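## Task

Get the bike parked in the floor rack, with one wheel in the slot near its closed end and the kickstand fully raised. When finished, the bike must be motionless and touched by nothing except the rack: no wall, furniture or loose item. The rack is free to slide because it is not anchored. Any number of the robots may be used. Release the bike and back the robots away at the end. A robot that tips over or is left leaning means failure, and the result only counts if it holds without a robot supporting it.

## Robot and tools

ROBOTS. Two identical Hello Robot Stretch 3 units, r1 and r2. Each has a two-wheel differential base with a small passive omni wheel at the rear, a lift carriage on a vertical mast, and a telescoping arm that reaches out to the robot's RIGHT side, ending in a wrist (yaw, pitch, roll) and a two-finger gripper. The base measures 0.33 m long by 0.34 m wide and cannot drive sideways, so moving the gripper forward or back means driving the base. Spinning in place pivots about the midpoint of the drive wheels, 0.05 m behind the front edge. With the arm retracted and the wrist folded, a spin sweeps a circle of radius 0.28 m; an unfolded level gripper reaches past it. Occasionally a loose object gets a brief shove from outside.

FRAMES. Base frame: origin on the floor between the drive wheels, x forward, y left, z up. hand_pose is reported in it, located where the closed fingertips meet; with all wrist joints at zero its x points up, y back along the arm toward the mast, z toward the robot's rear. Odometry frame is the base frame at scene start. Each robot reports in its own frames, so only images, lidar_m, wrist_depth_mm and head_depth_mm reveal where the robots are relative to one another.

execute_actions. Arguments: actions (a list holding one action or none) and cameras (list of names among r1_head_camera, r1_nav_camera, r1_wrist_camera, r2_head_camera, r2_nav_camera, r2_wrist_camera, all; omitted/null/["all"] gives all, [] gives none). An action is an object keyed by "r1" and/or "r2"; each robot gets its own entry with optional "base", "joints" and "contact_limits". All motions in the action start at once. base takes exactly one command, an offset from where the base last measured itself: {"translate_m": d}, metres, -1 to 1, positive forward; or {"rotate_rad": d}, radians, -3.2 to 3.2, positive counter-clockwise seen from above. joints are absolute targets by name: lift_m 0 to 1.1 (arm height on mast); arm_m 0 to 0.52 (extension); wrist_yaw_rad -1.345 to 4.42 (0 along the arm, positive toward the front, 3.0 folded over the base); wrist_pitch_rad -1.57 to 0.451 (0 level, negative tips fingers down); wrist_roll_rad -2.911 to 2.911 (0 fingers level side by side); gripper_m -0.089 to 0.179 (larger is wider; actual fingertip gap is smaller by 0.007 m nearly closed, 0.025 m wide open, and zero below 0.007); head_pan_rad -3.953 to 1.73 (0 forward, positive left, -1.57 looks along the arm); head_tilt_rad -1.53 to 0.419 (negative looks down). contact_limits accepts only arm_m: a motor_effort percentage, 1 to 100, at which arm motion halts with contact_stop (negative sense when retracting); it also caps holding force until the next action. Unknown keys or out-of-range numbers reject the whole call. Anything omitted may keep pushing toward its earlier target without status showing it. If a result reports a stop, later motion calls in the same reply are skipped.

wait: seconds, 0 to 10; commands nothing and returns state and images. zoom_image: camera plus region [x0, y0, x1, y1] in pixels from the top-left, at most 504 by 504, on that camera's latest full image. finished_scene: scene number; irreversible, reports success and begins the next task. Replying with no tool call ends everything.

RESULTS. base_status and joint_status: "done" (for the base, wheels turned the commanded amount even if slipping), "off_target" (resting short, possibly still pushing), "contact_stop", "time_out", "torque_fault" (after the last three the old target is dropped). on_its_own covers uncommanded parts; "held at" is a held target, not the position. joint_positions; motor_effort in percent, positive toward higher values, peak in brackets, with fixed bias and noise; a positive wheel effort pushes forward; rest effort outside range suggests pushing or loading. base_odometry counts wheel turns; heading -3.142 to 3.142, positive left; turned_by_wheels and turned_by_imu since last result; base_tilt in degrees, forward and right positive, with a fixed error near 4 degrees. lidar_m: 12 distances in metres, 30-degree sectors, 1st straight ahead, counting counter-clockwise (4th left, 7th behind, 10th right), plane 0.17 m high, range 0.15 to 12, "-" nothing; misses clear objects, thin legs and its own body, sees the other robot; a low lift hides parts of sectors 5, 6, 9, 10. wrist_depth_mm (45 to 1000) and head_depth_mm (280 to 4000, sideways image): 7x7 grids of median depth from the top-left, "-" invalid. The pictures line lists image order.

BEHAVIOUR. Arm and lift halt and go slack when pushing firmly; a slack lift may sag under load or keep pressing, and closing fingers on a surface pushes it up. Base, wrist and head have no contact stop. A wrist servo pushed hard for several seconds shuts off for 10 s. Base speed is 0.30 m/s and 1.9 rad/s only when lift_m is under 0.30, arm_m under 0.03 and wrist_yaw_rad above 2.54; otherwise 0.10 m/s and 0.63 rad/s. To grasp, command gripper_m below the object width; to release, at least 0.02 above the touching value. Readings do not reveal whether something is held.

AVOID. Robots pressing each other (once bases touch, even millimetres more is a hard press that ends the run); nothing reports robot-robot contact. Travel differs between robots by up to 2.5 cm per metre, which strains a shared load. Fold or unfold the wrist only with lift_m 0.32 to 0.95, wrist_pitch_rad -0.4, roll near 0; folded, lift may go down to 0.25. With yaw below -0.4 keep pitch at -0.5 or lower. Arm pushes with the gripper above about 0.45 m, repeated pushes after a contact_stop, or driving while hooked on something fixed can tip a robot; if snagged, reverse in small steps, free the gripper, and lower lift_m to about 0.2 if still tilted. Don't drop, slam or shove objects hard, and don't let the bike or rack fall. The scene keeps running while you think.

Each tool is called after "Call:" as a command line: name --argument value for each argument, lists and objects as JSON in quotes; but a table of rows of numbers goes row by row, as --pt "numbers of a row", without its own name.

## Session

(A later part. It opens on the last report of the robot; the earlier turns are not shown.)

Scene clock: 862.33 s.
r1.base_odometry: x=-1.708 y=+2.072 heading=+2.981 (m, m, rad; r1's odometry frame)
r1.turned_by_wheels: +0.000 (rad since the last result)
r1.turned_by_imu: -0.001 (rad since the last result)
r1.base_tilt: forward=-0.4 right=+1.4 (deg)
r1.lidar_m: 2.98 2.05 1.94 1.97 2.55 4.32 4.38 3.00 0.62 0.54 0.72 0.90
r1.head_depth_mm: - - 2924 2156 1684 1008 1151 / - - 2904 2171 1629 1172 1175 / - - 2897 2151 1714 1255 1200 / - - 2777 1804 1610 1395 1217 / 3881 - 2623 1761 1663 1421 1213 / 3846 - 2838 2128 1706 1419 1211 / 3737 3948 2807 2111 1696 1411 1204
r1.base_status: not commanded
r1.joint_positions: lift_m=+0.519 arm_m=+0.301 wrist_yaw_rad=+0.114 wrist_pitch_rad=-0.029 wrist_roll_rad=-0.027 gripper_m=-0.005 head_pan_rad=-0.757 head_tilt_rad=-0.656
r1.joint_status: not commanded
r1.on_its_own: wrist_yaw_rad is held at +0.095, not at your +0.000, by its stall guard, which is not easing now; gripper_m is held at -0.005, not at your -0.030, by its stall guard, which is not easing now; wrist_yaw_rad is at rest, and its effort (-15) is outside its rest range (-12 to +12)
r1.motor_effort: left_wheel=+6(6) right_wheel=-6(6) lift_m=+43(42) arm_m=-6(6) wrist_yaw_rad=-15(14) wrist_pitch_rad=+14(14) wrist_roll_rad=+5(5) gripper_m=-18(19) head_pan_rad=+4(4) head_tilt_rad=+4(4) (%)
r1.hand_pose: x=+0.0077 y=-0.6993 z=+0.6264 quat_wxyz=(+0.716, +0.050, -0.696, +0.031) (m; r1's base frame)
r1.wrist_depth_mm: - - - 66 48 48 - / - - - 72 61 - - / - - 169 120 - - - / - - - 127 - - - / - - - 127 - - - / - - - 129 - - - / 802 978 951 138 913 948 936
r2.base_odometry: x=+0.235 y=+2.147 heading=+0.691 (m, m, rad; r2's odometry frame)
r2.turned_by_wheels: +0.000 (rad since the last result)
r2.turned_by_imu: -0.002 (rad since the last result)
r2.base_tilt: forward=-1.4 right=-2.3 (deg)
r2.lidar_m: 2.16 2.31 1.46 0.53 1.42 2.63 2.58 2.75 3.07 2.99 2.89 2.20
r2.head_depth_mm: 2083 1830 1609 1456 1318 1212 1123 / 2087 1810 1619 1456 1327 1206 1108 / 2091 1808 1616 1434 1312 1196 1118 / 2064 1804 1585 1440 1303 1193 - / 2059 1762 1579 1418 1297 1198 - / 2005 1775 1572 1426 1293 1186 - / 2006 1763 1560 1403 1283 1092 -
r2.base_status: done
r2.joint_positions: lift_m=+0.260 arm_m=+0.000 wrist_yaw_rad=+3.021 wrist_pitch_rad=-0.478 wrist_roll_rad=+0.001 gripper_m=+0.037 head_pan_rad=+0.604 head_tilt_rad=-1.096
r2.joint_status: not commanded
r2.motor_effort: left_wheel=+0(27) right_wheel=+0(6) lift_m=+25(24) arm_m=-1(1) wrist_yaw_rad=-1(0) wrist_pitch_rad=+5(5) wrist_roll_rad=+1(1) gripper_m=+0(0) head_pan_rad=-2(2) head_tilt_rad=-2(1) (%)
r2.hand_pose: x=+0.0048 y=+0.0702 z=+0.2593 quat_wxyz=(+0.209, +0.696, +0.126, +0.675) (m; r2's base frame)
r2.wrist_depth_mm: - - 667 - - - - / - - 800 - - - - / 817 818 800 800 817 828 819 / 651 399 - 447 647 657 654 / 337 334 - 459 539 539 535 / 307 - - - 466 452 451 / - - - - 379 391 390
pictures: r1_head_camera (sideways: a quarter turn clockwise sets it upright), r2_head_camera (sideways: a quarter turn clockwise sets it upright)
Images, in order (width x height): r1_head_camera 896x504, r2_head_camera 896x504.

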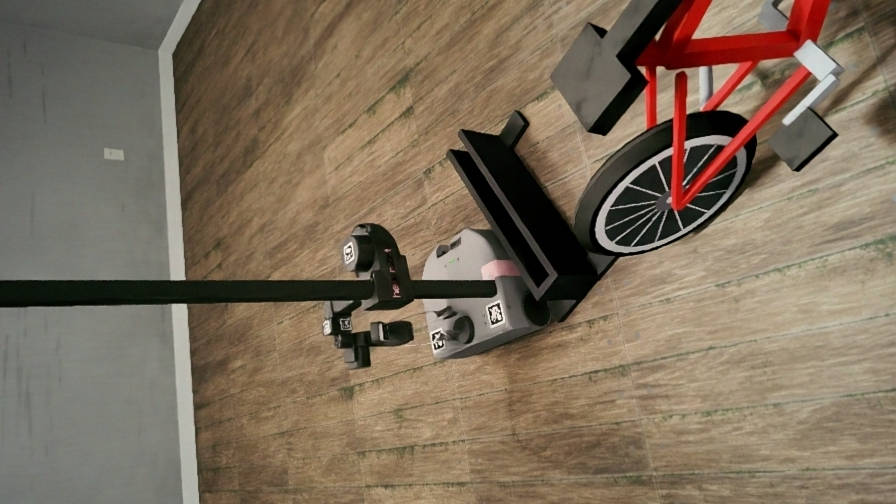

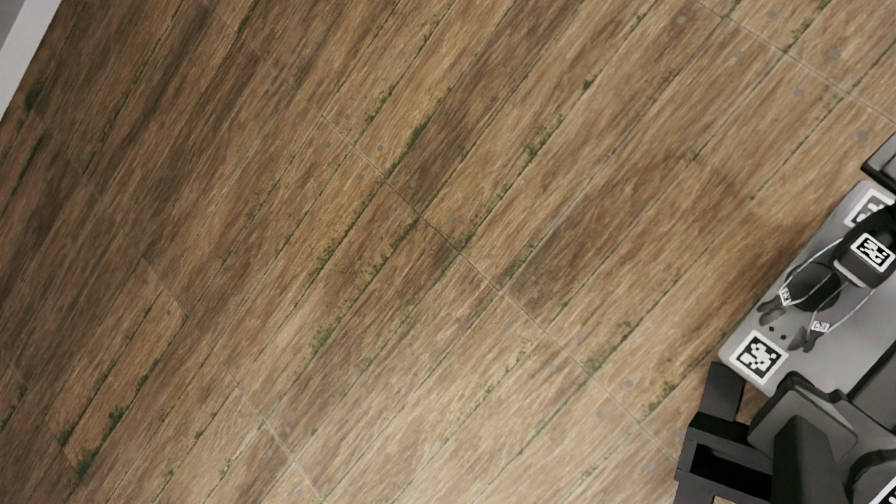

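Call:
execute_actions --actions '[{"r2": {"base": {"rotate_rad": 0.4}, "joints": {"head_pan_rad": 0.0, "head_tilt_rad": -1.0}}}]' --cameras '[]'

Call:
execute_actions --actions '[{"r2": {"base": {"translate_m": -0.7}}}]' --cameras '[]'

Call:
execute_actions --actions '[{"r2": {"base": {"rotate_rad": -1.57}}}]' --cameras '[]'

Call:
execute_actions --actions '[{"r2": {"base": {"translate_m": -0.45}}}]' --cameras '[]'

Call:
execute_actions --actions '[{"r2": {"base": {"rotate_rad": 1.4}}}]' --cameras '["r2_head_camera", "r1_head_camera"]'

Scene clock: 932.53 s.
r1.base_odometry: x=-1.708 y=+2.072 heading=+2.981 (m, m, rad; r1's odometry frame)
r1.turned_by_wheels: +0.000 (rad since the last result)
r1.turned_by_imu: +0.000 (rad since the last result)
r1.base_tilt: forward=-0.4 right=+1.5 (deg)
r1.lidar_m: 2.98 2.05 1.94 1.97 2.56 4.31 4.37 3.00 0.62 0.54 0.72 0.90
r1.head_depth_mm: - - 2923 2172 1678 1010 1153 / - - 2898 2168 1621 1173 1175 / - - 2879 2140 1722 1257 1199 / 3963 3779 1571 1833 1616 1391 1223 / 3922 - 2880 1817 1671 1418 1215 / 3844 - 2843 2144 1703 1424 1212 / 3756 3962 2817 2118 1702 1409 1209
r1.base_status: not commanded
r1.joint_positions: lift_m=+0.519 arm_m=+0.301 wrist_yaw_rad=+0.114 wrist_pitch_rad=-0.029 wrist_roll_rad=-0.027 gripper_m=-0.005 head_pan_rad=-0.757 head_tilt_rad=-0.656
r1.joint_status: not commanded
r1.on_its_own: wrist_yaw_rad is held at +0.095, not at your +0.000, by its stall guard, which is not easing now; gripper_m is held at -0.005, not at your -0.030, by its stall guard, which is not easing now; wrist_yaw_rad is at rest, and its effort (-17) is outside its rest range (-12 to +12)
r1.motor_effort: left_wheel=+6(6) right_wheel=-6(6) lift_m=+42(42) arm_m=-6(6) wrist_yaw_rad=-17(16) wrist_pitch_rad=+14(13) wrist_roll_rad=+5(5) gripper_m=-18(19) head_pan_rad=+4(4) head_tilt_rad=+3(4) (%)
r1.hand_pose: x=+0.0077 y=-0.6993 z=+0.6264 quat_wxyz=(+0.716, +0.050, -0.696, +0.031) (m; r1's base frame)
r1.wrist_depth_mm: - - - 66 48 48 - / - - - 72 61 - - / - - 169 120 - - - / - - - 127 - - - / - - - 127 - - - / - - - 129 - - - / 818 - 967 138 904 933 947
r2.base_odometry: x=+0.235 y=+2.147 heading=+1.091 (m, m, rad; r2's odometry frame)
r2.turned_by_wheels: +0.400 (rad since the last result)
r2.turned_by_imu: +0.400 (rad since the last result)
r2.base_tilt: forward=-1.4 right=-2.3 (deg)
r2.lidar_m: 2.23 2.95 0.53 0.70 2.73 2.59 2.64 3.17 2.99 3.07 2.30 2.15
r2.head_depth_mm: 1995 2089 1778 1532 1371 1232 1113 / 2134 2040 1758 1521 1365 1226 1120 / 2236 2038 1760 1534 1366 1225 1129 / 2268 2023 1748 1519 1346 1212 1114 / 2370 1996 1709 1500 1351 1211 1110 / 2377 1979 1711 1492 1339 1202 1091 / 2371 1971 1723 1491 1334 1195 1030
r2.base_status: done
r2.joint_positions: lift_m=+0.260 arm_m=+0.000 wrist_yaw_rad=+3.021 wrist_pitch_rad=-0.478 wrist_roll_rad=+0.001 gripper_m=+0.037 head_pan_rad=+0.007 head_tilt_rad=-1.001
r2.joint_status: all done
r2.motor_effort: left_wheel=-1(6) right_wheel=+2(7) lift_m=+24(25) arm_m=-1(1) wrist_yaw_rad=+0(0) wrist_pitch_rad=+5(5) wrist_roll_rad=+1(1) gripper_m=+0(0) head_pan_rad=-2(23) head_tilt_rad=+0(9) (%)
r2.hand_pose: x=+0.0048 y=+0.0702 z=+0.2593 quat_wxyz=(+0.209, +0.696, +0.126, +0.675) (m; r2's base frame)
r2.wrist_depth_mm: - - - - 687 - - / - - - - 714 - - / 814 823 841 853 798 837 830 / 411 420 - 386 440 657 652 / 384 395 - 403 517 533 534 / 425 - - - 464 454 448 / - - - - 382 394 394
pictures: none
No camera images: the call's "cameras" was empty. Leave "cameras" out to get every camera's image.

Scene clock: 936.47 s.
r1.base_odometry: x=-1.708 y=+2.072 heading=+2.981 (m, m, rad; r1's odometry frame)
r1.turned_by_wheels: +0.000 (rad since the last result)
r1.turned_by_imu: +0.000 (rad since the last result)
r1.base_tilt: forward=-0.4 right=+1.4 (deg)
r1.lidar_m: 2.99 2.06 1.94 1.98 2.56 4.30 4.36 3.00 0.62 0.54 0.72 0.90
r1.head_depth_mm: - - 2939 2171 1681 1008 1159 / - - 2224 2119 1628 1175 1175 / - - 2296 2140 1671 1258 1201 / - - 2882 2171 1596 1394 1220 / 3926 - 2854 2125 1653 1421 1223 / 3859 - 2833 2124 1685 1415 1212 / 3733 - 2832 2124 1691 1416 1210
r1.base_status: not commanded
r1.joint_positions: lift_m=+0.519 arm_m=+0.301 wrist_yaw_rad=+0.114 wrist_pitch_rad=-0.029 wrist_roll_rad=-0.027 gripper_m=-0.005 head_pan_rad=-0.757 head_tilt_rad=-0.656
r1.joint_status: not commanded
r1.on_its_own: wrist_yaw_rad is held at +0.095, not at your +0.000, by its stall guard, which is not easing now; gripper_m is held at -0.005, not at your -0.030, by its stall guard, which is not easing now; wrist_yaw_rad is at rest, and its effort (-16) is outside its rest range (-12 to +12)
r1.motor_effort: left_wheel=+6(6) right_wheel=-6(6) lift_m=+42(42) arm_m=-6(6) wrist_yaw_rad=-16(16) wrist_pitch_rad=+14(13) wrist_roll_rad=+5(5) gripper_m=-20(18) head_pan_rad=+4(4) head_tilt_rad=+4(4) (%)
r1.hand_pose: x=+0.0077 y=-0.6993 z=+0.6264 quat_wxyz=(+0.716, +0.050, -0.696, +0.031) (m; r1's base frame)
r1.wrist_depth_mm: - - - 66 48 48 - / - - - 72 61 - - / - - 169 120 - - - / - - - 126 - - - / - - - 127 - - - / - - - 129 - - - / 775 973 977 138 925 937 939
r2.base_odometry: x=-0.088 y=+1.526 heading=+1.091 (m, m, rad; r2's odometry frame)
r2.turned_by_wheels: +0.000 (rad since the last result)
r2.turned_by_imu: +0.000 (rad since the last result)
r2.base_tilt: forward=-1.3 right=-2.4 (deg)
r2.lidar_m: 2.85 1.01 1.17 2.93 2.06 1.96 2.01 2.65 2.68 2.75 2.94 2.77
r2.head_depth_mm: 2431 2064 1771 1530 1377 1237 1120 / 2436 2057 1752 1527 1370 1224 1113 / 2427 2056 1747 1528 1350 1231 1117 / 2428 2033 1739 1520 1352 1215 1123 / 2428 2005 1730 1521 1342 1202 1119 / 2401 1994 1721 1462 1307 1205 1108 / 2349 1985 1707 1504 1206 1166 1090
r2.base_status: done
r2.joint_positions: lift_m=+0.260 arm_m=+0.000 wrist_yaw_rad=+3.021 wrist_pitch_rad=-0.478 wrist_roll_rad=+0.001 gripper_m=+0.037 head_pan_rad=+0.006 head_tilt_rad=-0.999
r2.joint_status: not commanded
r2.motor_effort: left_wheel=+0(22) right_wheel=+0(6) lift_m=+25(25) arm_m=-1(1) wrist_yaw_rad=+0(0) wrist_pitch_rad=+5(5) wrist_roll_rad=+1(1) gripper_m=+0(0) head_pan_rad=-2(2) head_tilt_rad=+0(0) (%)
r2.hand_pose: x=+0.0048 y=+0.0702 z=+0.2594 quat_wxyz=(+0.209, +0.696, +0.126, +0.675) (m; r2's base frame)
r2.wrist_depth_mm: - - - - - - - / - - - - - - - / 826 828 837 831 837 784 496 / 646 652 - 650 649 482 452 / 532 537 - 554 539 506 499 / 465 - - - 471 452 455 / - - - - 384 396 394
pictures: none
No camera images: the call's "cameras" was empty. Leave "cameras" out to get every camera's image.

Scene clock: 938.67 s.
r1.base_odometry: x=-1.708 y=+2.072 heading=+2.981 (m, m, rad; r1's odometry frame)
r1.turned_by_wheels: +0.000 (rad since the last result)
r1.turned_by_imu: +0.000 (rad since the last result)
r1.base_tilt: forward=-0.4 right=+1.5 (deg)
r1.lidar_m: 2.98 2.06 1.93 1.97 2.56 4.29 4.39 2.99 0.62 0.54 0.72 0.90
r1.head_depth_mm: - - 2914 2179 1683 1009 1157 / - - 2544 2068 1626 1167 1175 / - - 2622 2092 1677 1251 1199 / - - 2888 2142 1593 1394 1216 / - - 2866 2132 1664 1430 1216 / 3847 - 2829 2130 1705 1417 1209 / 3714 3935 2838 2118 1694 1410 1213
r1.base_status: not commanded
r1.joint_positions: lift_m=+0.519 arm_m=+0.301 wrist_yaw_rad=+0.114 wrist_pitch_rad=-0.029 wrist_roll_rad=-0.027 gripper_m=-0.005 head_pan_rad=-0.757 head_tilt_rad=-0.656
r1.joint_status: not commanded
r1.on_its_own: wrist_yaw_rad is held at +0.095, not at your +0.000, by its stall guard, which is not easing now; gripper_m is held at -0.005, not at your -0.030, by its stall guard, which is not easing now; wrist_yaw_rad is at rest, and its effort (-16) is outside its rest range (-12 to +12)
r1.motor_effort: left_wheel=+5(6) right_wheel=-6(6) lift_m=+42(42) arm_m=-6(6) wrist_yaw_rad=-16(16) wrist_pitch_rad=+14(14) wrist_roll_rad=+5(5) gripper_m=-19(18) head_pan_rad=+4(4) head_tilt_rad=+4(4) (%)
r1.hand_pose: x=+0.0077 y=-0.6993 z=+0.6264 quat_wxyz=(+0.716, +0.050, -0.696, +0.031) (m; r1's base frame)
r1.wrist_depth_mm: - - - 66 48 48 - / - - - 72 61 - - / - - 169 120 - - - / - - - 126 - - - / - - - 127 - - - / - - - 129 - - - / 800 981 986 139 898 938 945
r2.base_odometry: x=-0.088 y=+1.526 heading=-0.479 (m, m, rad; r2's odometry frame)
r2.turned_by_wheels: -1.570 (rad since the last result)
r2.turned_by_imu: -1.571 (rad since the last result)
r2.base_tilt: forward=-1.5 right=-2.3 (deg)
r2.lidar_m: 2.75 2.94 2.77 2.85 1.11 1.18 2.92 2.06 1.96 2.02 2.68 2.68
r2.head_depth_mm: 2377 2073 1776 1549 1362 1231 1120 / 2463 2067 1756 1536 1367 1225 1121 / 2446 2087 1725 1528 1362 1224 1127 / 2428 2024 1736 1515 1346 1206 1121 / 2404 2004 1723 1511 1353 1215 1118 / 2366 1982 1709 1500 1339 1209 1105 / 2364 1974 1696 1487 1332 1201 1093
r2.base_status: done
r2.joint_positions: lift_m=+0.260 arm_m=+0.000 wrist_yaw_rad=+3.021 wrist_pitch_rad=-0.478 wrist_roll_rad=+0.001 gripper_m=+0.037 head_pan_rad=+0.006 head_tilt_rad=-0.999
r2.joint_status: not commanded
r2.motor_effort: left_wheel=+2(7) right_wheel=-3(6) lift_m=+25(25) arm_m=-1(1) wrist_yaw_rad=+0(0) wrist_pitch_rad=+5(5) wrist_roll_rad=+1(1) gripper_m=+0(0) head_pan_rad=-1(2) head_tilt_rad=+0(0) (%)
r2.hand_pose: x=+0.0048 y=+0.0702 z=+0.2594 quat_wxyz=(+0.209, +0.696, +0.126, +0.675) (m; r2's base frame)
r2.wrist_depth_mm: 789 - - - - - - / 880 847 - - - - - / 780 542 827 818 844 827 843 / 418 543 - 653 650 657 654 / 438 488 - 549 539 532 534 / 465 - - - 467 451 452 / - - - - 381 396 396
pictures: none
No camera images: the call's "cameras" was empty. Leave "cameras" out to get every camera's image.

Scene clock: 941.90 s.
r1.base_odometry: x=-1.708 y=+2.072 heading=+2.981 (m, m, rad; r1's odometry frame)
r1.turned_by_wheels: +0.000 (rad since the last result)
r1.turned_by_imu: +0.000 (rad since the last result)
r1.base_tilt: forward=-0.4 right=+1.4 (deg)
r1.lidar_m: 2.98 2.06 1.94 1.97 2.56 4.30 4.38 3.02 0.62 0.54 0.72 0.90
r1.head_depth_mm: - - 2904 1849 1685 1006 1152 / - - 2910 2160 1627 1169 1176 / - - 2904 2162 1678 1253 1196 / - - 2832 2155 1596 1401 1221 / 3935 - 2857 2124 1672 1419 1218 / 3853 - 2832 2122 1701 1417 1215 / 3729 3995 2810 2102 1699 1417 1205
r1.base_status: not commanded
r1.joint_positions: lift_m=+0.519 arm_m=+0.301 wrist_yaw_rad=+0.114 wrist_pitch_rad=-0.029 wrist_roll_rad=-0.027 gripper_m=-0.005 head_pan_rad=-0.757 head_tilt_rad=-0.656
r1.joint_status: not commanded
r1.on_its_own: wrist_yaw_rad is held at +0.095, not at your +0.000, by its stall guard, which is not easing now; gripper_m is held at -0.005, not at your -0.030, by its stall guard, which is not easing now; wrist_yaw_rad is at rest, and its effort (-16) is outside its rest range (-12 to +12)
r1.motor_effort: left_wheel=+5(6) right_wheel=-6(6) lift_m=+43(43) arm_m=-6(6) wrist_yaw_rad=-16(15) wrist_pitch_rad=+14(13) wrist_roll_rad=+5(5) gripper_m=-19(19) head_pan_rad=+4(4) head_tilt_rad=+3(4) (%)
r1.hand_pose: x=+0.0077 y=-0.6993 z=+0.6264 quat_wxyz=(+0.716, +0.050, -0.696, +0.031) (m; r1's base frame)
r1.wrist_depth_mm: - - - 66 48 48 - / - - - 72 61 - - / - - 169 120 - - - / - - - 126 - - - / - - - 127 - - - / - - - 129 - - - / 793 972 967 139 902 933 945
r2.base_odometry: x=-0.487 y=+1.734 heading=-0.479 (m, m, rad; r2's odometry frame)
r2.turned_by_wheels: +0.000 (rad since the last result)
r2.turned_by_imu: +0.000 (rad since the last result)
r2.base_tilt: forward=-1.4 right=-2.3 (deg)
r2.lidar_m: 3.16 3.16 2.98 0.88 0.92 1.27 2.60 1.84 1.75 1.80 2.39 3.06
r2.head_depth_mm: 2552 2068 1783 1559 1378 1233 1126 / 2511 2046 1754 1533 1364 1224 1121 / 2479 2033 1733 1528 1367 1227 1130 / 2464 2028 1731 1520 1343 1216 1120 / 2445 2007 1715 1526 1339 1210 1117 / 2399 2000 1706 1501 1338 1209 1108 / 2355 1961 1702 1492 1328 1201 1079
r2.base_status: done
r2.joint_positions: lift_m=+0.260 arm_m=+0.000 wrist_yaw_rad=+3.021 wrist_pitch_rad=-0.478 wrist_roll_rad=+0.001 gripper_m=+0.037 head_pan_rad=+0.006 head_tilt_rad=-0.999
r2.joint_status: not commanded
r2.motor_effort: left_wheel=+2(5) right_wheel=-2(10) lift_m=+25(25) arm_m=-2(2) wrist_yaw_rad=+0(1) wrist_pitch_rad=+5(5) wrist_roll_rad=+1(1) gripper_m=-1(0) head_pan_rad=-2(2) head_tilt_rad=-1(0) (%)
r2.hand_pose: x=+0.0048 y=+0.0702 z=+0.2594 quat_wxyz=(+0.209, +0.696, +0.126, +0.675) (m; r2's base frame)
r2.wrist_depth_mm: 845 - 820 - - - - / - - 922 - - - - / 822 830 827 790 792 829 851 / 637 644 - 618 590 646 653 / 535 532 - 518 505 534 533 / 468 - - - 468 451 452 / - - - - 386 398 397
pictures: none
No camera images: the call's "cameras" was empty. Leave "cameras" out to get every camera's image.

Scene clock: 944.10 s.
r1.base_odometry: x=-1.708 y=+2.072 heading=+2.981 (m, m, rad; r1's odometry frame)
r1.turned_by_wheels: +0.000 (rad since the last result)
r1.turned_by_imu: +0.000 (rad since the last result)
r1.base_tilt: forward=-0.3 right=+1.5 (deg)
r1.lidar_m: 2.98 2.05 1.94 1.97 2.56 4.29 4.38 2.99 0.62 0.54 0.72 0.90
r1.head_depth_mm: - - 2782 1974 1685 1008 1159 / - - 2897 2096 1623 1173 1175 / - - 2905 2165 1683 1258 1198 / - - 2878 2134 1590 1391 1218 / 3948 - 2866 2130 1665 1421 1217 / 3825 - 2824 2139 1699 1414 1217 / 3746 3959 2828 2107 1692 1411 1209
r1.base_status: not commanded
r1.joint_positions: lift_m=+0.519 arm_m=+0.301 wrist_yaw_rad=+0.114 wrist_pitch_rad=-0.029 wrist_roll_rad=-0.027 gripper_m=-0.005 head_pan_rad=-0.757 head_tilt_rad=-0.656
r1.joint_status: not commanded
r1.on_its_own: wrist_yaw_rad is held at +0.095, not at your +0.000, by its stall guard, which is not easing now; gripper_m is held at -0.005, not at your -0.030, by its stall guard, which is not easing now; wrist_yaw_rad is at rest, and its effort (-15) is outside its rest range (-12 to +12)
r1.motor_effort: left_wheel=+6(6) right_wheel=-6(6) lift_m=+43(42) arm_m=-6(6) wrist_yaw_rad=-15(15) wrist_pitch_rad=+14(14) wrist_roll_rad=+5(5) gripper_m=-19(19) head_pan_rad=+4(4) head_tilt_rad=+3(4) (%)
r1.hand_pose: x=+0.0077 y=-0.6993 z=+0.6264 quat_wxyz=(+0.716, +0.050, -0.696, +0.031) (m; r1's base frame)
r1.wrist_depth_mm: - - - 66 48 48 - / - - - 72 61 - - / - - 170 120 - - - / - - - 127 - - - / - - - 127 - - - / - - - 129 - - - / 783 964 991 138 916 946 929
r2.base_odometry: x=-0.487 y=+1.734 heading=+0.921 (m, m, rad; r2's odometry frame)
r2.turned_by_wheels: +1.400 (rad since the last result)
r2.turned_by_imu: +1.401 (rad since the last result)
r2.base_tilt: forward=-1.5 right=-2.3 (deg)
r2.lidar_m: 0.88 0.88 1.27 3.28 1.98 1.76 1.76 2.09 3.07 3.06 3.39 2.99
r2.head_depth_mm: 2508 2056 1781 1554 1368 1233 1112 / 2501 2072 1768 1536 1367 1224 1117 / 2455 2038 1742 1547 1360 1228 1123 / 2441 2020 1748 1461 1303 1201 1119 / 2399 1997 1734 1503 1355 1205 1116 / 2399 1988 1695 1455 1337 1201 1108 / 2385 1981 1702 1426 1328 1189 1089
r2.base_status: done
r2.joint_positions: lift_m=+0.260 arm_m=+0.000 wrist_yaw_rad=+3.021 wrist_pitch_rad=-0.478 wrist_roll_rad=+0.001 gripper_m=+0.037 head_pan_rad=+0.006 head_tilt_rad=-0.999
r2.joint_status: not commanded
r2.motor_effort: left_wheel=-1(6) right_wheel=+4(9) lift_m=+25(25) arm_m=-2(2) wrist_yaw_rad=+0(0) wrist_pitch_rad=+5(5) wrist_roll_rad=+1(1) gripper_m=+0(0) head_pan_rad=-2(2) head_tilt_rad=+0(0) (%)
r2.hand_pose: x=+0.0048 y=+0.0702 z=+0.2594 quat_wxyz=(+0.209, +0.696, +0.126, +0.675) (m; r2's base frame)
r2.wrist_depth_mm: - - - - - - 928 / - - - - - - - / 831 824 821 829 821 845 799 / 642 651 - 652 654 647 654 / 534 534 - 547 547 534 538 / 465 - - - 466 452 455 / - - - - 383 394 393
pictures: r1_head_camera (sideways: a quarter turn clockwise sets it upright), r2_head_camera (sideways: a quarter turn clockwise sets it upright)
Images, in order (width x height): r1_head_camera 896x504, r2_head_camera 896x504.

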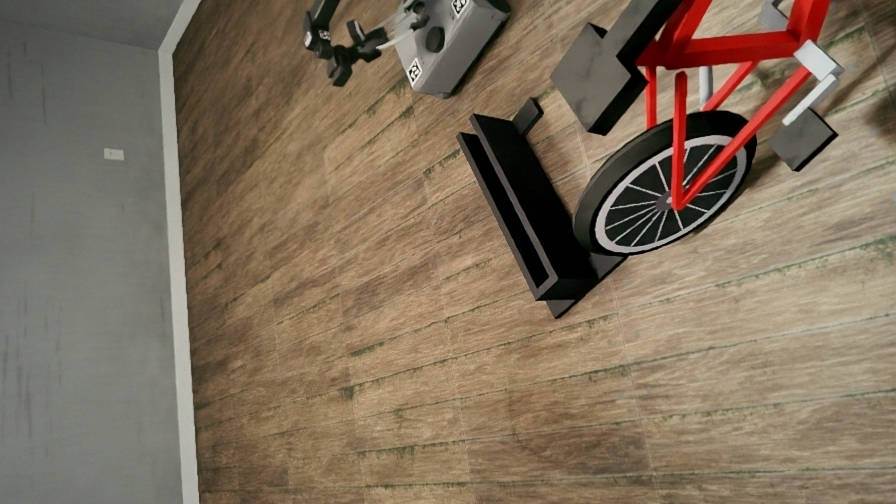

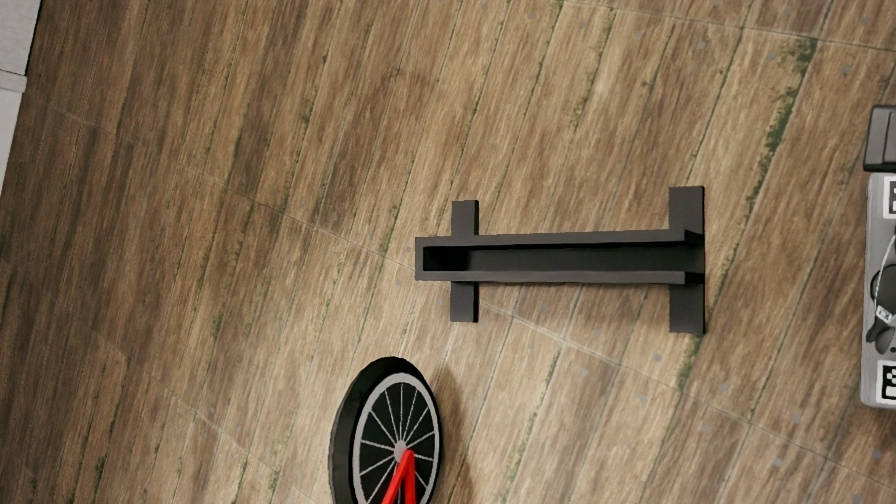

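Call:
execute_actions --actions '[{"r2": {"base": {"rotate_rad": -0.08}}}]' --cameras '[]'

Call:
execute_actions --actions '[{"r2": {"base": {"translate_m": 0.27}}}]' --cameras '[]'

Call:
execute_actions --actions '[{"r2": {"base": {"translate_m": 0.3}}}]' --cameras '["r2_head_camera", "r1_head_camera"]'

Scene clock: 960.73 s.
r1.base_odometry: x=-1.708 y=+2.072 heading=+2.981 (m, m, rad; r1's odometry frame)
r1.turned_by_wheels: +0.000 (rad since the last result)
r1.turned_by_imu: +0.000 (rad since the last result)
r1.base_tilt: forward=-0.4 right=+1.4 (deg)
r1.lidar_m: 2.99 2.06 1.94 1.98 2.56 4.30 4.37 2.99 0.62 0.54 0.72 0.90
r1.head_depth_mm: - - 2781 1949 1677 1008 1154 / - - 2915 2092 1622 1165 1173 / - - 2896 2171 1674 1249 1197 / - - 2871 2144 1590 1390 1217 / 3942 - 2872 2130 1663 1422 1221 / 3829 - 2807 2131 1696 1416 1215 / 3689 3916 2826 2121 1688 1413 1212
r1.base_status: not commanded
r1.joint_positions: lift_m=+0.519 arm_m=+0.301 wrist_yaw_rad=+0.114 wrist_pitch_rad=-0.029 wrist_roll_rad=-0.027 gripper_m=-0.005 head_pan_rad=-0.757 head_tilt_rad=-0.656
r1.joint_status: not commanded
r1.on_its_own: wrist_yaw_rad is held at +0.095, not at your +0.000, by its stall guard, which is not easing now; gripper_m is held at -0.005, not at your -0.030, by its stall guard, which is not easing now; wrist_yaw_rad is at rest, and its effort (-16) is outside its rest range (-12 to +12)
r1.motor_effort: left_wheel=+6(6) right_wheel=-6(6) lift_m=+42(42) arm_m=-6(5) wrist_yaw_rad=-16(15) wrist_pitch_rad=+14(14) wrist_roll_rad=+5(5) gripper_m=-17(19) head_pan_rad=+4(4) head_tilt_rad=+2(4) (%)
r1.hand_pose: x=+0.0077 y=-0.6993 z=+0.6264 quat_wxyz=(+0.716, +0.050, -0.696, +0.031) (m; r1's base frame)
r1.wrist_depth_mm: - - - 67 48 48 - / - - - 72 61 - - / - - 169 120 - - - / - - - 126 - - - / - - - 127 - - - / - - - 129 - - - / 786 965 980 138 911 937 942
r2.base_odometry: x=-0.487 y=+1.734 heading=+0.841 (m, m, rad; r2's odometry frame)
r2.turned_by_wheels: -0.080 (rad since the last result)
r2.turned_by_imu: -0.081 (rad since the last result)
r2.base_tilt: forward=-1.4 right=-2.3 (deg)
r2.lidar_m: 2.99 0.88 1.26 3.77 2.08 1.76 1.75 1.99 3.07 3.07 3.50 2.99
r2.head_depth_mm: 2541 2084 1775 1547 1361 1230 1119 / 2480 2038 1753 1552 1368 1225 1120 / 2452 2061 1747 1532 1348 1222 1128 / 2407 2037 1724 1497 1336 1190 1115 / 2398 2016 1715 1482 1343 1199 1114 / 2383 1985 1708 1447 1344 1208 1101 / 2372 1968 1704 1417 1332 1195 1091
r2.base_status: done
r2.joint_positions: lift_m=+0.260 arm_m=+0.000 wrist_yaw_rad=+3.021 wrist_pitch_rad=-0.478 wrist_roll_rad=+0.001 gripper_m=+0.037 head_pan_rad=+0.006 head_tilt_rad=-0.999
r2.joint_status: not commanded
r2.motor_effort: left_wheel=+2(6) right_wheel=-3(6) lift_m=+25(25) arm_m=-2(2) wrist_yaw_rad=+0(1) wrist_pitch_rad=+5(5) wrist_roll_rad=+1(1) gripper_m=+1(1) head_pan_rad=-2(3) head_tilt_rad=+0(0) (%)
r2.hand_pose: x=+0.0048 y=+0.0702 z=+0.2594 quat_wxyz=(+0.209, +0.696, +0.126, +0.675) (m; r2's base frame)
r2.wrist_depth_mm: - - - - - - 806 / - - - - - - - / 826 812 818 838 842 834 810 / 649 633 - 649 649 654 648 / 534 532 - 559 545 537 537 / 468 - - - 466 452 449 / - - - - 380 392 397
pictures: none
No camera images: the call's "cameras" was empty. Leave "cameras" out to get every camera's image.

Scene clock: 963.37 s.
r1.base_odometry: x=-1.708 y=+2.072 heading=+2.981 (m, m, rad; r1's odometry frame)
r1.turned_by_wheels: +0.000 (rad since the last result)
r1.turned_by_imu: +0.000 (rad since the last result)
r1.base_tilt: forward=-0.4 right=+1.5 (deg)
r1.lidar_m: 2.98 2.06 1.94 1.97 2.56 4.31 4.37 3.00 0.62 0.54 0.72 0.90
r1.head_depth_mm: - - 2538 1838 1689 1008 1155 / - - 2914 1821 1626 1172 1172 / - - 2867 2164 1681 1252 1196 / - - 2877 2142 1598 1394 1223 / 3922 - 2859 2142 1664 1418 1213 / 3827 - 2836 2133 1701 1415 1216 / 3748 3905 2832 2121 1692 1413 1206
r1.base_status: not commanded
r1.joint_positions: lift_m=+0.519 arm_m=+0.301 wrist_yaw_rad=+0.114 wrist_pitch_rad=-0.029 wrist_roll_rad=-0.027 gripper_m=-0.005 head_pan_rad=-0.757 head_tilt_rad=-0.656
r1.joint_status: not commanded
r1.on_its_own: wrist_yaw_rad is held at +0.095, not at your +0.000, by its stall guard, which is not easing now; gripper_m is held at -0.005, not at your -0.030, by its stall guard, which is not easing now; wrist_yaw_rad is at rest, and its effort (-16) is outside its rest range (-12 to +12)
r1.motor_effort: left_wheel=+6(6) right_wheel=-6(6) lift_m=+42(42) arm_m=-6(6) wrist_yaw_rad=-16(15) wrist_pitch_rad=+14(14) wrist_roll_rad=+5(5) gripper_m=-19(20) head_pan_rad=+4(4) head_tilt_rad=+4(3) (%)
r1.hand_pose: x=+0.0077 y=-0.6993 z=+0.6264 quat_wxyz=(+0.716, +0.050, -0.696, +0.031) (m; r1's base frame)
r1.wrist_depth_mm: - - - 66 48 48 - / - - - 72 61 - - / - - 170 120 - - - / - 994 - 127 - - - / - - - 128 - - - / - - - 129 - - - / 788 943 950 138 901 947 958
r2.base_odometry: x=-0.307 y=+1.935 heading=+0.841 (m, m, rad; r2's odometry frame)
r2.turned_by_wheels: +0.000 (rad since the last result)
r2.turned_by_imu: -0.001 (rad since the last result)
r2.base_tilt: forward=-1.4 right=-2.2 (deg)
r2.lidar_m: 2.72 0.63 0.72 1.23 2.39 2.02 2.02 2.29 3.14 3.13 3.26 2.73
r2.head_depth_mm: 2389 2074 1777 1549 1366 1226 1117 / 2433 2069 1747 1531 1360 1229 1121 / 2448 2030 1758 1534 1362 1215 1128 / 2436 2015 1734 1510 1332 1196 1091 / 2405 1994 1726 1503 1319 1194 1097 / 2377 1985 1701 1499 1339 1205 1107 / 2341 1983 1712 1494 1288 1202 1084
r2.base_status: done
r2.joint_positions: lift_m=+0.260 arm_m=+0.000 wrist_yaw_rad=+3.021 wrist_pitch_rad=-0.478 wrist_roll_rad=+0.001 gripper_m=+0.037 head_pan_rad=+0.006 head_tilt_rad=-0.999
r2.joint_status: not commanded
r2.motor_effort: left_wheel=+2(7) right_wheel=-2(6) lift_m=+25(24) arm_m=-1(2) wrist_yaw_rad=+0(0) wrist_pitch_rad=+5(5) wrist_roll_rad=+1(1) gripper_m=-1(0) head_pan_rad=-2(2) head_tilt_rad=+0(0) (%)
r2.hand_pose: x=+0.0048 y=+0.0702 z=+0.2594 quat_wxyz=(+0.209, +0.696, +0.126, +0.675) (m; r2's base frame)
r2.wrist_depth_mm: - - - - - 779 536 / - - - - - - 570 / 828 829 838 838 844 803 593 / 644 647 - 649 651 653 603 / 527 531 - 548 545 531 530 / 469 - - - 462 451 453 / - - - - 382 394 392
pictures: none
No camera images: the call's "cameras" was empty. Leave "cameras" out to get every camera's image.

Scene clock: 966.10 s.
r1.base_odometry: x=-1.708 y=+2.072 heading=+2.981 (m, m, rad; r1's odometry frame)
r1.turned_by_wheels: +0.000 (rad since the last result)
r1.turned_by_imu: +0.000 (rad since the last result)
r1.base_tilt: forward=-0.5 right=+1.4 (deg)
r1.lidar_m: 2.98 2.06 1.94 1.97 2.56 4.30 4.38 3.00 0.62 0.54 0.72 0.90
r1.head_depth_mm: - - 2916 2163 1685 1011 1154 / - 3865 2657 1759 1627 1169 1173 / - - 2894 1708 1616 1260 1201 / - - 2868 2076 1640 1392 1219 / 3976 - 2850 2137 1616 1411 1213 / 3841 - 2846 2134 1567 1422 1213 / 3705 3980 2797 2128 1686 1409 1211
r1.base_status: not commanded
r1.joint_positions: lift_m=+0.519 arm_m=+0.301 wrist_yaw_rad=+0.114 wrist_pitch_rad=-0.029 wrist_roll_rad=-0.027 gripper_m=-0.005 head_pan_rad=-0.757 head_tilt_rad=-0.656
r1.joint_status: not commanded
r1.on_its_own: wrist_yaw_rad is held at +0.095, not at your +0.000, by its stall guard, which is not easing now; gripper_m is held at -0.005, not at your -0.030, by its stall guard, which is not easing now; wrist_yaw_rad is at rest, and its effort (-15) is outside its rest range (-12 to +12)
r1.motor_effort: left_wheel=+5(6) right_wheel=-6(6) lift_m=+42(42) arm_m=-6(6) wrist_yaw_rad=-15(16) wrist_pitch_rad=+13(14) wrist_roll_rad=+5(5) gripper_m=-18(19) head_pan_rad=+4(4) head_tilt_rad=+4(3) (%)
r1.hand_pose: x=+0.0077 y=-0.6993 z=+0.6264 quat_wxyz=(+0.716, +0.050, -0.696, +0.031) (m; r1's base frame)
r1.wrist_depth_mm: - - - 66 48 48 - / - - - 72 61 - - / - - 170 120 - - - / - - - 127 - - - / - - - 127 - - - / - - - 129 - - - / 680 968 945 139 905 931 950
r2.base_odometry: x=-0.108 y=+2.159 heading=+0.841 (m, m, rad; r2's odometry frame)
r2.turned_by_wheels: +0.000 (rad since the last result)
r2.turned_by_imu: -0.001 (rad since the last result)
r2.base_tilt: forward=-1.4 right=-2.3 (deg)
r2.lidar_m: 2.43 0.39 0.38 0.60 2.73 2.31 2.31 2.62 3.21 3.21 2.90 2.44
r2.head_depth_mm: 2226 2086 1782 1551 1376 1230 1112 / 2249 2084 1746 1541 1367 1223 1117 / 2308 2051 1752 1528 1349 1216 1123 / 2292 2008 1726 1519 1314 1207 1106 / 2366 1999 1719 1506 1325 1186 1089 / 2378 2001 1715 1517 1341 1211 1108 / 2378 1976 1693 1508 1334 1163 1091
r2.base_status: done
r2.joint_positions: lift_m=+0.260 arm_m=+0.000 wrist_yaw_rad=+3.021 wrist_pitch_rad=-0.478 wrist_roll_rad=+0.001 gripper_m=+0.037 head_pan_rad=+0.006 head_tilt_rad=-0.999
r2.joint_status: not commanded
r2.motor_effort: left_wheel=+2(10) right_wheel=-2(5) lift_m=+25(25) arm_m=-2(2) wrist_yaw_rad=-1(0) wrist_pitch_rad=+5(5) wrist_roll_rad=+1(1) gripper_m=+0(1) head_pan_rad=-3(2) head_tilt_rad=+0(0) (%)
r2.hand_pose: x=+0.0048 y=+0.0702 z=+0.2594 quat_wxyz=(+0.209, +0.696, +0.126, +0.675) (m; r2's base frame)
r2.wrist_depth_mm: - - - - 600 390 - / - - - - 598 404 - / 827 824 840 813 662 416 790 / 641 648 - 651 622 441 663 / 532 529 - 549 543 535 540 / 464 - - - 464 456 456 / - - - - 380 394 396
pictures: r1_head_camera (sideways: a quarter turn clockwise sets it upright), r2_head_camera (sideways: a quarter turn clockwise sets it upright)
Images, in order (width x height): r1_head_camera 896x504, r2_head_camera 896x504.

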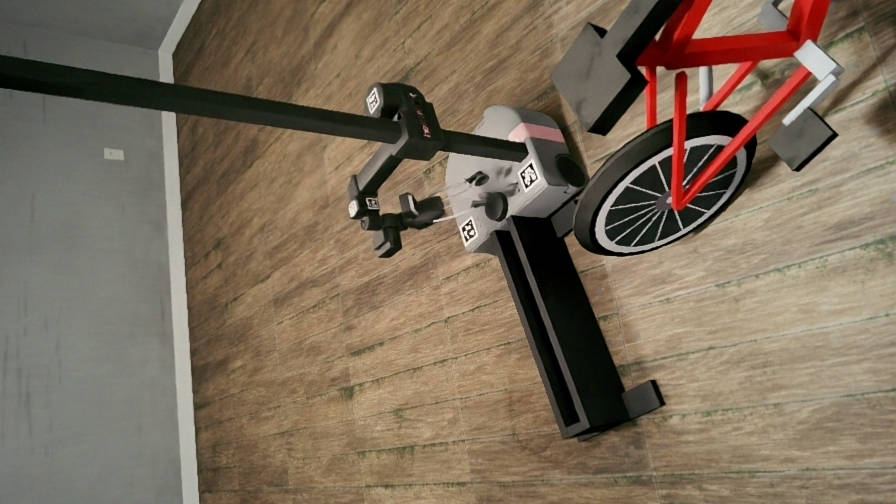

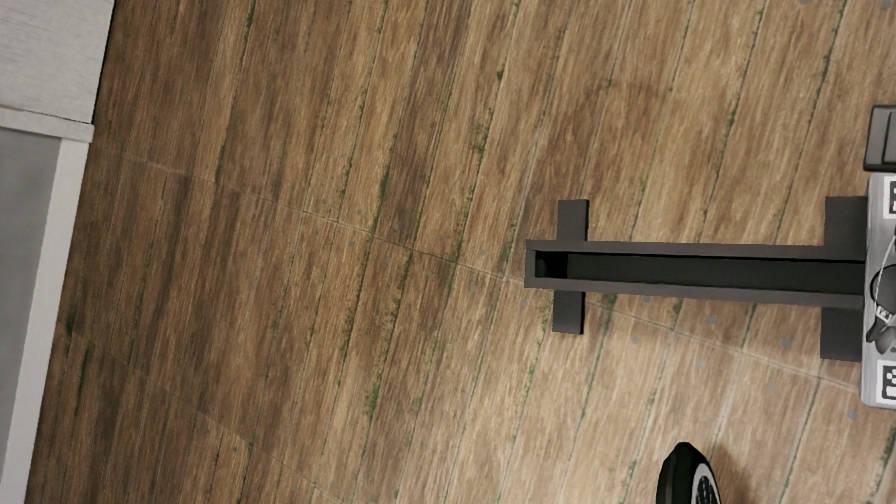

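Call:
execute_actions --actions '[{"r2": {"base": {"translate_m": 0.24}}}]' --cameras '["r2_head_camera", "r1_head_camera"]'

Scene clock: 974.00 s.
r1.base_odometry: x=-1.708 y=+2.072 heading=+2.981 (m, m, rad; r1's odometry frame)
r1.turned_by_wheels: +0.000 (rad since the last result)
r1.turned_by_imu: +0.000 (rad since the last result)
r1.base_tilt: forward=-0.5 right=+1.4 (deg)
r1.lidar_m: 2.99 2.06 1.94 1.97 2.56 4.29 4.37 3.00 0.62 0.54 0.72 0.90
r1.head_depth_mm: - - 2931 2179 1686 1008 1153 / - - 2916 2159 1636 1175 1174 / - - 2854 2015 1624 1255 1198 / - - 2740 1501 1526 1395 1219 / 3964 - 2857 1982 1580 1423 1216 / 3870 - 2827 2124 1563 1416 1214 / 3778 3962 2818 2119 1511 1411 1211
r1.base_status: not commanded
r1.joint_positions: lift_m=+0.519 arm_m=+0.301 wrist_yaw_rad=+0.114 wrist_pitch_rad=-0.029 wrist_roll_rad=-0.027 gripper_m=-0.005 head_pan_rad=-0.757 head_tilt_rad=-0.656
r1.joint_status: not commanded
r1.on_its_own: wrist_yaw_rad is held at +0.095, not at your +0.000, by its stall guard, which is not easing now; gripper_m is held at -0.005, not at your -0.030, by its stall guard, which is not easing now; wrist_yaw_rad is at rest, and its effort (-14) is outside its rest range (-12 to +12)
r1.motor_effort: left_wheel=+6(6) right_wheel=-6(6) lift_m=+42(42) arm_m=-6(6) wrist_yaw_rad=-14(15) wrist_pitch_rad=+13(14) wrist_roll_rad=+5(5) gripper_m=-19(18) head_pan_rad=+4(4) head_tilt_rad=+3(4) (%)
r1.hand_pose: x=+0.0077 y=-0.6993 z=+0.6264 quat_wxyz=(+0.716, +0.050, -0.696, +0.031) (m; r1's base frame)
r1.wrist_depth_mm: - - - 66 48 48 - / - - - 72 61 - - / - - 170 120 - - - / - - - 127 - - - / - - - 127 - - - / - - - 129 - - - / 975 964 949 138 914 916 929
r2.base_odometry: x=+0.052 y=+2.338 heading=+0.841 (m, m, rad; r2's odometry frame)
r2.turned_by_wheels: +0.000 (rad since the last result)
r2.turned_by_imu: -0.001 (rad since the last result)
r2.base_tilt: forward=-1.5 right=-2.3 (deg)
r2.lidar_m: 2.19 2.53 1.19 0.27 3.02 2.55 2.55 2.88 3.27 3.25 2.63 2.21
r2.head_depth_mm: 2006 2077 1779 1537 1360 1230 1117 / 2037 2059 1762 1535 1370 1232 1114 / 2118 2035 1748 1529 1346 1222 1123 / 2185 2012 1742 1533 1309 1199 1099 / 2234 2022 1733 1525 1321 1187 1088 / 2271 1996 1710 1495 1335 1209 1102 / 2252 1971 1706 1497 1324 1194 1086
r2.base_status: done
r2.joint_positions: lift_m=+0.260 arm_m=+0.000 wrist_yaw_rad=+3.021 wrist_pitch_rad=-0.478 wrist_roll_rad=+0.001 gripper_m=+0.037 head_pan_rad=+0.006 head_tilt_rad=-0.999
r2.joint_status: not commanded
r2.motor_effort: left_wheel=+2(9) right_wheel=-3(6) lift_m=+25(25) arm_m=-2(2) wrist_yaw_rad=+0(1) wrist_pitch_rad=+5(5) wrist_roll_rad=+1(1) gripper_m=+0(0) head_pan_rad=-2(2) head_tilt_rad=+0(0) (%)
r2.hand_pose: x=+0.0048 y=+0.0702 z=+0.2594 quat_wxyz=(+0.209, +0.696, +0.126, +0.675) (m; r2's base frame)
r2.wrist_depth_mm: - - - 360 - - - / - - - 355 - - - / 828 821 842 403 834 829 843 / 650 643 - 497 649 652 651 / 532 521 - 537 541 535 540 / 462 - - - 474 456 456 / - - - - 384 393 393
pictures: r1_head_camera (sideways: a quarter turn clockwise sets it upright), r2_head_camera (sideways: a quarter turn clockwise sets it upright)
Images, in order (width x height): r1_head_camera 896x504, r2_head_camera 896x504.

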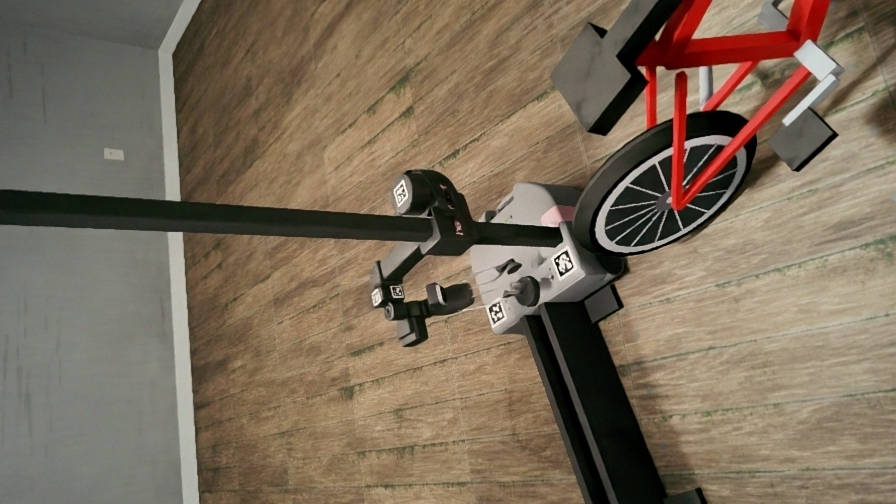

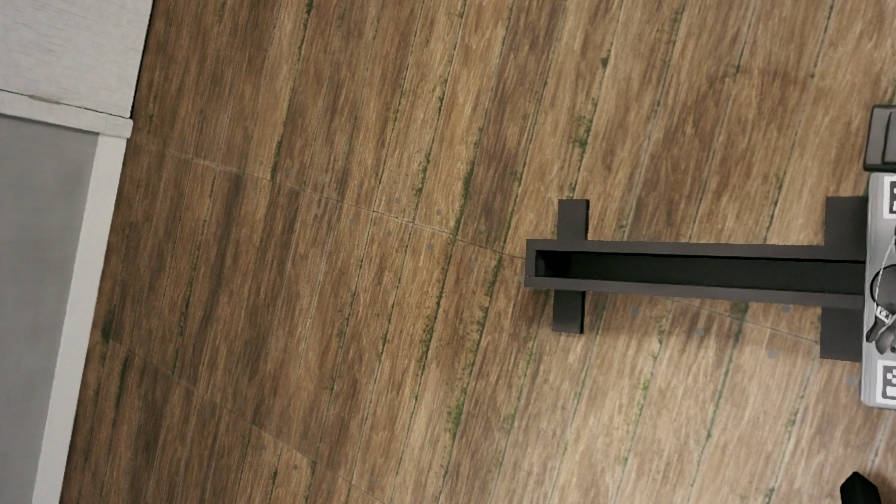

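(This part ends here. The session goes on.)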